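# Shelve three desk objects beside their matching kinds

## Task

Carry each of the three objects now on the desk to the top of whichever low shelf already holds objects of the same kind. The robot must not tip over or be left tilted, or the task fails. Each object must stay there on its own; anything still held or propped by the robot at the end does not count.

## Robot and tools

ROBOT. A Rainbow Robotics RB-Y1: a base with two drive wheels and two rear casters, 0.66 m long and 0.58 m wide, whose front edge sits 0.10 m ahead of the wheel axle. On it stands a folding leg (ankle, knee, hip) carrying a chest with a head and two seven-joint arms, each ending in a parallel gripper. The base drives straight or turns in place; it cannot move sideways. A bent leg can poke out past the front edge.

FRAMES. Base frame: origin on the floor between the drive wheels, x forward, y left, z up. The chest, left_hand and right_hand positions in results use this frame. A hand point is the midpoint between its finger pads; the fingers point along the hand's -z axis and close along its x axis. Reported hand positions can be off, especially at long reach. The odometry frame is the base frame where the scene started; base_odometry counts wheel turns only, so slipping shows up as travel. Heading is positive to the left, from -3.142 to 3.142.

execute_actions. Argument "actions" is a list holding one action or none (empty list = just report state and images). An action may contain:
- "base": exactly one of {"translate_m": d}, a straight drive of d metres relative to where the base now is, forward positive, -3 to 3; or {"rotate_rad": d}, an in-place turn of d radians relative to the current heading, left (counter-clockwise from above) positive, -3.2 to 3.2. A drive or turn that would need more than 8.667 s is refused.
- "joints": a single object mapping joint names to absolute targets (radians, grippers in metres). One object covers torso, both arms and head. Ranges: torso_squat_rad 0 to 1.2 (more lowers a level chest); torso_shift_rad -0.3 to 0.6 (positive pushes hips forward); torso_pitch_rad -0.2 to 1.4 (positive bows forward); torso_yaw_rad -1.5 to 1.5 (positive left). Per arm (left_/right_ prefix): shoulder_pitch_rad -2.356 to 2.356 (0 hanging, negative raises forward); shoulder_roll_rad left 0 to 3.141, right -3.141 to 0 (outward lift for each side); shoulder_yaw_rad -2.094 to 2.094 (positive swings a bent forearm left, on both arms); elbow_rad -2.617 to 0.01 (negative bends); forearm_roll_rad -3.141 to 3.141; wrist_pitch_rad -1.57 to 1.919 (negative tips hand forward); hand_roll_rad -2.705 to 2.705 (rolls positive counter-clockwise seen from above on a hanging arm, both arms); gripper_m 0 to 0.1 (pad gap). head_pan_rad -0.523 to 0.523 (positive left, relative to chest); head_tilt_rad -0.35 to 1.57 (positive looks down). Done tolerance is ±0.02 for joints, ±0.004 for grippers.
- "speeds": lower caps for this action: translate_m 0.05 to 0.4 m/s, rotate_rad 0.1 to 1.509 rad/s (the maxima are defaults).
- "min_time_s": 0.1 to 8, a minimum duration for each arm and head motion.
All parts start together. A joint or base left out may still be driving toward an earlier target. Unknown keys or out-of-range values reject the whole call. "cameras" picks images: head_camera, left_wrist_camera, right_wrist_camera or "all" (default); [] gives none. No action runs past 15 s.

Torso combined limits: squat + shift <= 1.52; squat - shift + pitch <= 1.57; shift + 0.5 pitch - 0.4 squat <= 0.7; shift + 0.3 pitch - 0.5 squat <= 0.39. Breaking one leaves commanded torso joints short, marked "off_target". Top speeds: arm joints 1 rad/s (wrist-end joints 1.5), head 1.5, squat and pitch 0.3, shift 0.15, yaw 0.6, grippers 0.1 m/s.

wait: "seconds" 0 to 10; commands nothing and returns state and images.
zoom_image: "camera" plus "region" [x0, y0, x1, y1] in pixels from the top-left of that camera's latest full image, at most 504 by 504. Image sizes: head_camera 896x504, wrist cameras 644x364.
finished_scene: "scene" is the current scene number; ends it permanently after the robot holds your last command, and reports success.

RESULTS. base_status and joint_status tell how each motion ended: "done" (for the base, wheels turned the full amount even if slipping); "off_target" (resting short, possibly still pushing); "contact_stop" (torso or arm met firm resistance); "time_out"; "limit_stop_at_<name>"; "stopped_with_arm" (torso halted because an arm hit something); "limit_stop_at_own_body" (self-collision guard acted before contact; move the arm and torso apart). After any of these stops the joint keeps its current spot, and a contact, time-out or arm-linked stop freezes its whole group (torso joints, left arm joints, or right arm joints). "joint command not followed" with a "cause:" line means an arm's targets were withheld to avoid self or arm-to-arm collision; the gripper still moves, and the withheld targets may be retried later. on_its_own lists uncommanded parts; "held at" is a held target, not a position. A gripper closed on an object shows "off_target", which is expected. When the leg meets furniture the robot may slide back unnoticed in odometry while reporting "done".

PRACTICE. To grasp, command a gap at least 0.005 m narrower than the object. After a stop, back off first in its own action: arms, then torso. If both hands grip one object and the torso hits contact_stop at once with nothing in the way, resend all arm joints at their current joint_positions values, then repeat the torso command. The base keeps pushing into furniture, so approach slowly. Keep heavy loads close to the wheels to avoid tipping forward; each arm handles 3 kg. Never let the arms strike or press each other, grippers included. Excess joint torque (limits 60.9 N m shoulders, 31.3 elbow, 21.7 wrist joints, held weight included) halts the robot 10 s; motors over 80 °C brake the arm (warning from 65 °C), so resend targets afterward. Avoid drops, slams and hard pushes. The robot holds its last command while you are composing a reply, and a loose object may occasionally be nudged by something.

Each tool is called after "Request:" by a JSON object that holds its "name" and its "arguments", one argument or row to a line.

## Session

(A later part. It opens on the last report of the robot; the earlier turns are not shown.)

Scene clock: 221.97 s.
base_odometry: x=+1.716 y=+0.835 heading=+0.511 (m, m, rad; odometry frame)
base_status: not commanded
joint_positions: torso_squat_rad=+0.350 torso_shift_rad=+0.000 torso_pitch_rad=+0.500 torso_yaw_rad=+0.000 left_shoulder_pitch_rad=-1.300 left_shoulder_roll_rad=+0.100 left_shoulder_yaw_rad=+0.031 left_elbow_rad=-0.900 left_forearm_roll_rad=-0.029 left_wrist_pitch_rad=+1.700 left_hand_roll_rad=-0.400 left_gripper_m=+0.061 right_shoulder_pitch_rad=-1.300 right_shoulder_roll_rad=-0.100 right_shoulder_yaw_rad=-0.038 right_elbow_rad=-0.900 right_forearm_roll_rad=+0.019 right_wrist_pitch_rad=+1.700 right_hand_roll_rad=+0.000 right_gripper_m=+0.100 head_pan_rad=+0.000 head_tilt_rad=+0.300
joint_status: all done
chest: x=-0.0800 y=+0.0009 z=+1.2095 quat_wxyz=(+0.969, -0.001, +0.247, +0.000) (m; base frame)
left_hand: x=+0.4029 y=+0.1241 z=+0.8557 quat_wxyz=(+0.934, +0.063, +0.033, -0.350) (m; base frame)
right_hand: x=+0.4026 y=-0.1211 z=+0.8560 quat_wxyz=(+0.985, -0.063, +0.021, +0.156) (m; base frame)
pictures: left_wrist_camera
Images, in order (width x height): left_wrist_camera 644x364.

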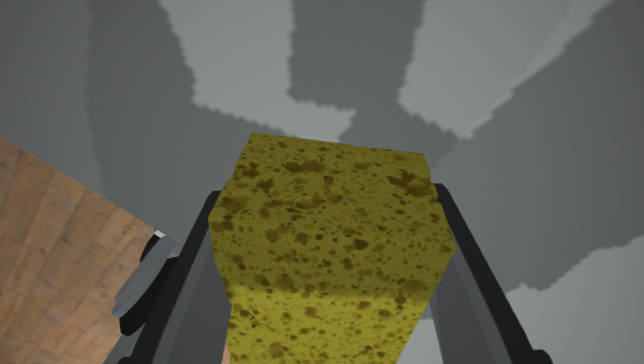

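Request:
{"name": "execute_actions", "arguments": {
  "actions": [
    {"base":{"translate_m":-2.85},"joints":{"head_tilt_rad":0.0}}
  ],
  "cameras": []
}}

Request:
{"name": "execute_actions", "arguments": {
  "actions": [
    {"base":{"rotate_rad":1.571}}
  ],
  "cameras": ["head_camera"]
}}

Scene clock: 233.83 s.
base_odometry: x=-0.768 y=-0.561 heading=+0.513 (m, m, rad; odometry frame)
base_status: done
joint_positions: torso_squat_rad=+0.350 torso_shift_rad=+0.000 torso_pitch_rad=+0.500 torso_yaw_rad=+0.000 left_shoulder_pitch_rad=-1.300 left_shoulder_roll_rad=+0.100 left_shoulder_yaw_rad=+0.031 left_elbow_rad=-0.900 left_forearm_roll_rad=-0.029 left_wrist_pitch_rad=+1.700 left_hand_roll_rad=-0.400 left_gripper_m=+0.061 right_shoulder_pitch_rad=-1.300 right_shoulder_roll_rad=-0.100 right_shoulder_yaw_rad=-0.038 right_elbow_rad=-0.900 right_forearm_roll_rad=+0.019 right_wrist_pitch_rad=+1.700 right_hand_roll_rad=+0.000 right_gripper_m=+0.100 head_pan_rad=+0.000 head_tilt_rad=+0.000
joint_status: all done
chest: x=-0.0800 y=+0.0009 z=+1.2095 quat_wxyz=(+0.969, -0.001, +0.247, +0.000) (m; base frame)
left_hand: x=+0.4029 y=+0.1241 z=+0.8557 quat_wxyz=(+0.934, +0.063, +0.033, -0.350) (m; base frame)
right_hand: x=+0.4026 y=-0.1211 z=+0.8560 quat_wxyz=(+0.985, -0.063, +0.021, +0.156) (m; base frame)
pictures: none
No camera images: the call's "cameras" was empty. Leave "cameras" out to get every camera's image.

Scene clock: 237.73 s.
base_odometry: x=-0.768 y=-0.561 heading=+2.083 (m, m, rad; odometry frame)
base_status: done
joint_positions: torso_squat_rad=+0.350 torso_shift_rad=+0.000 torso_pitch_rad=+0.500 torso_yaw_rad=+0.000 left_shoulder_pitch_rad=-1.300 left_shoulder_roll_rad=+0.100 left_shoulder_yaw_rad=+0.031 left_elbow_rad=-0.900 left_forearm_roll_rad=-0.029 left_wrist_pitch_rad=+1.700 left_hand_roll_rad=-0.400 left_gripper_m=+0.061 right_shoulder_pitch_rad=-1.300 right_shoulder_roll_rad=-0.100 right_shoulder_yaw_rad=-0.038 right_elbow_rad=-0.900 right_forearm_roll_rad=+0.019 right_wrist_pitch_rad=+1.700 right_hand_roll_rad=+0.000 right_gripper_m=+0.100 head_pan_rad=+0.000 head_tilt_rad=+0.000
joint_status: not commanded
chest: x=-0.0800 y=+0.0009 z=+1.2095 quat_wxyz=(+0.969, -0.001, +0.247, +0.000) (m; base frame)
left_hand: x=+0.4029 y=+0.1241 z=+0.8557 quat_wxyz=(+0.934, +0.063, +0.033, -0.350) (m; base frame)
right_hand: x=+0.4026 y=-0.1211 z=+0.8560 quat_wxyz=(+0.985, -0.063, +0.021, +0.156) (m; base frame)
pictures: head_camera
Images, in order (width x height): head_camera 896x504.

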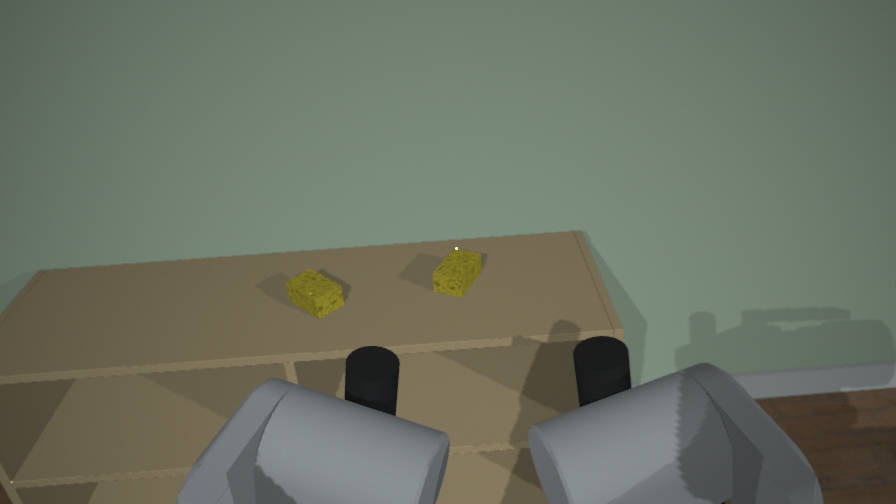

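Request:
{"name": "execute_actions", "arguments": {
  "actions": [
    {"base":{"translate_m":0.82},"joints":{"torso_yaw_rad":0.5,"head_tilt_rad":0.5}}
  ],
  "cameras": ["left_wrist_camera","head_camera"]
}}

Scene clock: 243.30 s.
base_odometry: x=-1.170 y=+0.153 heading=+2.083 (m, m, rad; odometry frame)
base_status: done
joint_positions: torso_squat_rad=+0.350 torso_shift_rad=+0.000 torso_pitch_rad=+0.500 torso_yaw_rad=+0.500 left_shoulder_pitch_rad=-1.300 left_shoulder_roll_rad=+0.100 left_shoulder_yaw_rad=+0.031 left_elbow_rad=-0.900 left_forearm_roll_rad=-0.029 left_wrist_pitch_rad=+1.700 left_hand_roll_rad=-0.400 left_gripper_m=+0.061 right_shoulder_pitch_rad=-1.300 right_shoulder_roll_rad=-0.100 right_shoulder_yaw_rad=-0.038 right_elbow_rad=-0.900 right_forearm_roll_rad=+0.019 right_wrist_pitch_rad=+1.700 right_hand_roll_rad=+0.000 right_gripper_m=+0.100 head_pan_rad=+0.000 head_tilt_rad=+0.500
joint_status: all done
chest: x=-0.0799 y=+0.0009 z=+1.2095 quat_wxyz=(+0.939, +0.060, +0.240, +0.240) (m; base frame)
left_hand: x=+0.2870 y=+0.3936 z=+0.9185 quat_wxyz=(+0.973, +0.165, +0.087, -0.133) (m; base frame)
right_hand: x=+0.3899 y=+0.1781 z=+0.8623 quat_wxyz=(+0.928, +0.051, -0.012, +0.368) (m; base frame)
pictures: head_camera, left_wrist_camera
Images, in order (width x height): head_camera 896x504, left_wrist_camera 644x364.

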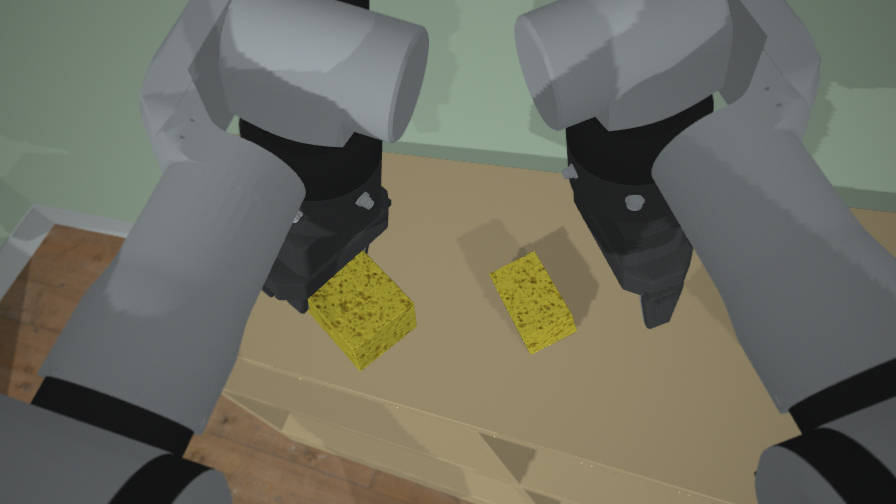

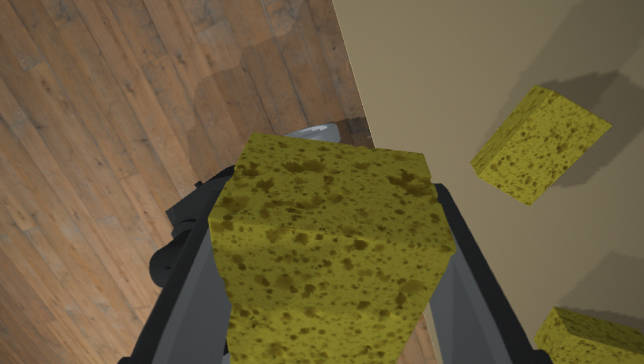

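Request:
{"name": "execute_actions", "arguments": {
  "actions": [
    {"base":{"translate_m":0.08},"speeds":{"translate_m":0.1},"joints":{"torso_yaw_rad":0.42}}
  ],
  "cameras": ["left_wrist_camera"]
}}

Scene clock: 247.57 s.
base_odometry: x=-1.210 y=+0.223 heading=+2.083 (m, m, rad; odometry frame)
base_status: done
joint_positions: torso_squat_rad=+0.350 torso_shift_rad=+0.000 torso_pitch_rad=+0.500 torso_yaw_rad=+0.420 left_shoulder_pitch_rad=-1.300 left_shoulder_roll_rad=+0.100 left_shoulder_yaw_rad=+0.031 left_elbow_rad=-0.900 left_forearm_roll_rad=-0.029 left_wrist_pitch_rad=+1.700 left_hand_roll_rad=-0.400 left_gripper_m=+0.061 right_shoulder_pitch_rad=-1.300 right_shoulder_roll_rad=-0.100 right_shoulder_yaw_rad=-0.038 right_elbow_rad=-0.900 right_forearm_roll_rad=+0.019 right_wrist_pitch_rad=+1.700 right_hand_roll_rad=+0.000 right_gripper_m=+0.100 head_pan_rad=+0.000 head_tilt_rad=+0.500
joint_status: all done
chest: x=-0.0799 y=+0.0009 z=+1.2095 quat_wxyz=(+0.948, +0.051, +0.242, +0.202) (m; base frame)
left_hand: x=+0.3134 y=+0.3553 z=+0.9041 quat_wxyz=(+0.971, +0.149, +0.079, -0.168) (m; base frame)
right_hand: x=+0.4008 y=+0.1312 z=+0.8564 quat_wxyz=(+0.942, +0.033, -0.007, +0.335) (m; base frame)
pictures: left_wrist_camera
Images, in order (width x height): left_wrist_camera 644x364.

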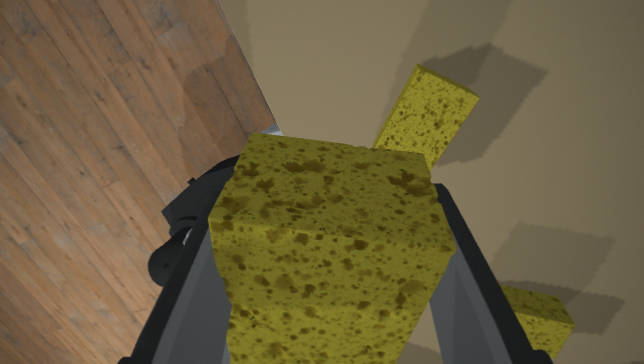

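Request:
{"name": "execute_actions", "arguments": {
  "actions": [
    {"joints":{"left_shoulder_pitch_rad":-1.12,"left_elbow_rad":-0.55,"left_wrist_pitch_rad":1.17}}
  ],
  "cameras": ["left_wrist_camera"]
}}

Scene clock: 250.83 s.
base_odometry: x=-1.210 y=+0.223 heading=+2.083 (m, m, rad; odometry frame)
base_status: not commanded
joint_positions: torso_squat_rad=+0.350 torso_shift_rad=+0.000 torso_pitch_rad=+0.500 torso_yaw_rad=+0.420 left_shoulder_pitch_rad=-1.120 left_shoulder_roll_rad=+0.100 left_shoulder_yaw_rad=+0.031 left_elbow_rad=-0.550 left_forearm_roll_rad=-0.029 left_wrist_pitch_rad=+1.170 left_hand_roll_rad=-0.400 left_gripper_m=+0.061 right_shoulder_pitch_rad=-1.300 right_shoulder_roll_rad=-0.100 right_shoulder_yaw_rad=-0.038 right_elbow_rad=-0.900 right_forearm_roll_rad=+0.019 right_wrist_pitch_rad=+1.700 right_hand_roll_rad=+0.000 right_gripper_m=+0.100 head_pan_rad=+0.000 head_tilt_rad=+0.500
joint_status: all done
chest: x=-0.0799 y=+0.0009 z=+1.2095 quat_wxyz=(+0.948, +0.051, +0.242, +0.202) (m; base frame)
left_hand: x=+0.2314 y=+0.3995 z=+0.7528 quat_wxyz=(+0.975, +0.138, +0.072, -0.158) (m; base frame)
right_hand: x=+0.4008 y=+0.1313 z=+0.8565 quat_wxyz=(+0.942, +0.033, -0.007, +0.335) (m; base frame)
pictures: left_wrist_camera
Images, in order (width x height): left_wrist_camera 644x364.

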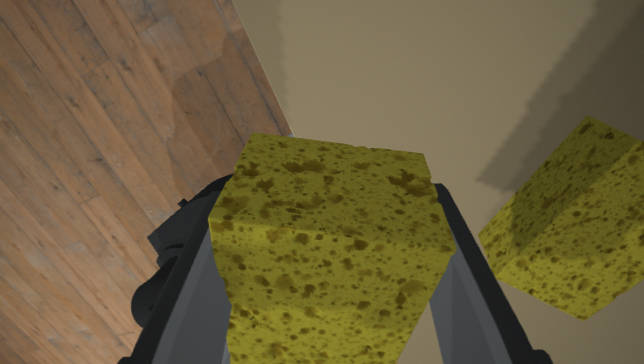

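Request:
{"name": "execute_actions", "arguments": {
  "actions": [
    {"base":{"translate_m":0.06},"speeds":{"translate_m":0.1}}
  ],
  "cameras": ["left_wrist_camera"]
}}

Scene clock: 254.93 s.
base_odometry: x=-1.239 y=+0.276 heading=+2.083 (m, m, rad; odometry frame)
base_status: done
joint_positions: torso_squat_rad=+0.350 torso_shift_rad=+0.000 torso_pitch_rad=+0.500 torso_yaw_rad=+0.420 left_shoulder_pitch_rad=-1.120 left_shoulder_roll_rad=+0.100 left_shoulder_yaw_rad=+0.031 left_elbow_rad=-0.550 left_forearm_roll_rad=-0.029 left_wrist_pitch_rad=+1.170 left_hand_roll_rad=-0.400 left_gripper_m=+0.061 right_shoulder_pitch_rad=-1.300 right_shoulder_roll_rad=-0.100 right_shoulder_yaw_rad=-0.038 right_elbow_rad=-0.900 right_forearm_roll_rad=+0.019 right_wrist_pitch_rad=+1.700 right_hand_roll_rad=+0.000 right_gripper_m=+0.100 head_pan_rad=+0.000 head_tilt_rad=+0.500
joint_status: not commanded
chest: x=-0.0799 y=+0.0009 z=+1.2095 quat_wxyz=(+0.948, +0.051, +0.242, +0.202) (m; base frame)
left_hand: x=+0.2315 y=+0.3995 z=+0.7528 quat_wxyz=(+0.975, +0.138, +0.072, -0.158) (m; base frame)
right_hand: x=+0.4008 y=+0.1313 z=+0.8564 quat_wxyz=(+0.942, +0.033, -0.007, +0.335) (m; base frame)
pictures: left_wrist_camera
Images, in order (width x height): left_wrist_camera 644x364.

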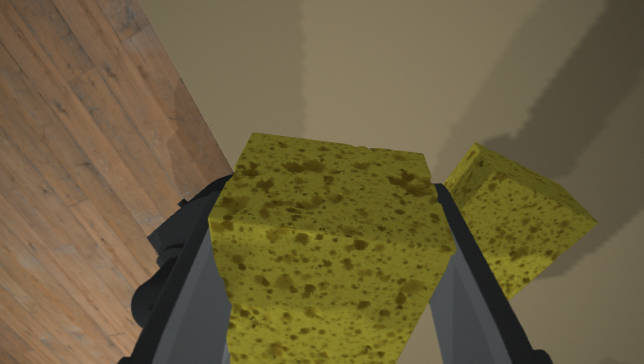

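Now mostly on the shelf; release and lift.

Request:
{"name": "execute_actions", "arguments": {
  "actions": [
    {"joints":{"left_gripper_m":0.09}}
  ],
  "cameras": []
}}

Request:
{"name": "execute_actions", "arguments": {
  "actions": [
    {"joints":{"left_shoulder_pitch_rad":-1.4,"left_wrist_pitch_rad":1.45}}
  ],
  "cameras": ["left_wrist_camera","head_camera"]
}}

Scene clock: 258.57 s.
base_odometry: x=-1.239 y=+0.276 heading=+2.083 (m, m, rad; odometry frame)
base_status: not commanded
joint_positions: torso_squat_rad=+0.350 torso_shift_rad=+0.000 torso_pitch_rad=+0.500 torso_yaw_rad=+0.420 left_shoulder_pitch_rad=-1.120 left_shoulder_roll_rad=+0.100 left_shoulder_yaw_rad=+0.031 left_elbow_rad=-0.550 left_forearm_roll_rad=-0.029 left_wrist_pitch_rad=+1.170 left_hand_roll_rad=-0.400 left_gripper_m=+0.090 right_shoulder_pitch_rad=-1.300 right_shoulder_roll_rad=-0.100 right_shoulder_yaw_rad=-0.038 right_elbow_rad=-0.900 right_forearm_roll_rad=+0.019 right_wrist_pitch_rad=+1.700 right_hand_roll_rad=+0.000 right_gripper_m=+0.100 head_pan_rad=+0.000 head_tilt_rad=+0.500
joint_status: all done
chest: x=-0.0799 y=+0.0009 z=+1.2095 quat_wxyz=(+0.948, +0.051, +0.242, +0.202) (m; base frame)
left_hand: x=+0.2315 y=+0.3995 z=+0.7528 quat_wxyz=(+0.975, +0.138, +0.072, -0.158) (m; base frame)
right_hand: x=+0.4008 y=+0.1313 z=+0.8565 quat_wxyz=(+0.942, +0.033, -0.007, +0.335) (m; base frame)
pictures: none
No camera images: the call's "cameras" was empty. Leave "cameras" out to get every camera's image.

Scene clock: 259.53 s.
base_odometry: x=-1.239 y=+0.276 heading=+2.083 (m, m, rad; odometry frame)
base_status: not commanded
joint_positions: torso_squat_rad=+0.350 torso_shift_rad=+0.000 torso_pitch_rad=+0.500 torso_yaw_rad=+0.420 left_shoulder_pitch_rad=-1.400 left_shoulder_roll_rad=+0.100 left_shoulder_yaw_rad=+0.031 left_elbow_rad=-0.550 left_forearm_roll_rad=-0.029 left_wrist_pitch_rad=+1.450 left_hand_roll_rad=-0.400 left_gripper_m=+0.090 right_shoulder_pitch_rad=-1.300 right_shoulder_roll_rad=-0.100 right_shoulder_yaw_rad=-0.038 right_elbow_rad=-0.900 right_forearm_roll_rad=+0.019 right_wrist_pitch_rad=+1.700 right_hand_roll_rad=+0.000 right_gripper_m=+0.100 head_pan_rad=+0.000 head_tilt_rad=+0.500
joint_status: all done
chest: x=-0.0799 y=+0.0009 z=+1.2095 quat_wxyz=(+0.948, +0.051, +0.242, +0.202) (m; base frame)
left_hand: x=+0.3163 y=+0.3664 z=+0.8626 quat_wxyz=(+0.967, +0.156, +0.084, -0.181) (m; base frame)
right_hand: x=+0.4008 y=+0.1313 z=+0.8565 quat_wxyz=(+0.942, +0.033, -0.007, +0.335) (m; base frame)
pictures: head_camera, left_wrist_camera
Images, in order (width x height): head_camera 896x504, left_wrist_camera 644x364.

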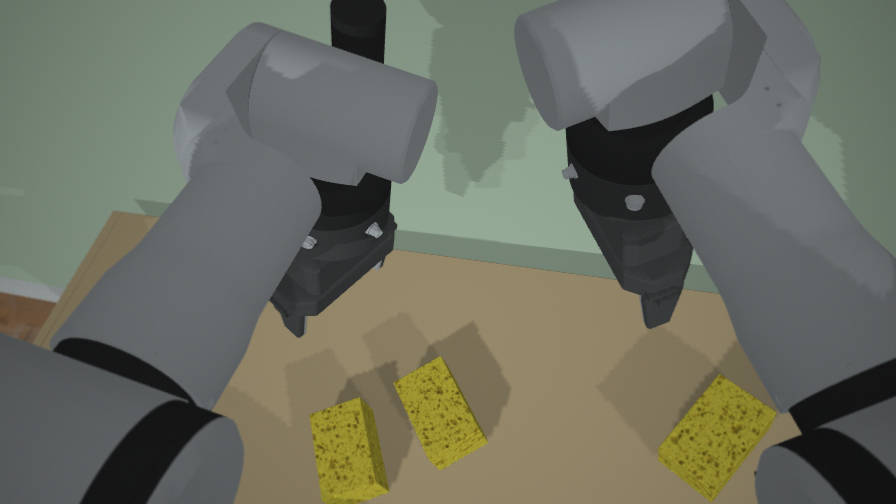

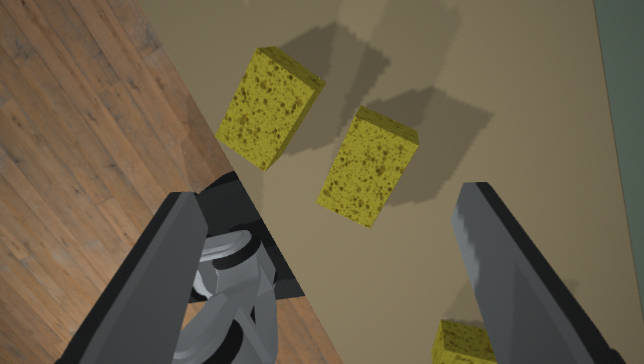

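Request:
{"name": "finished_scene", "arguments": {
  "scene": 2
}}

The scene is finished: the task was done.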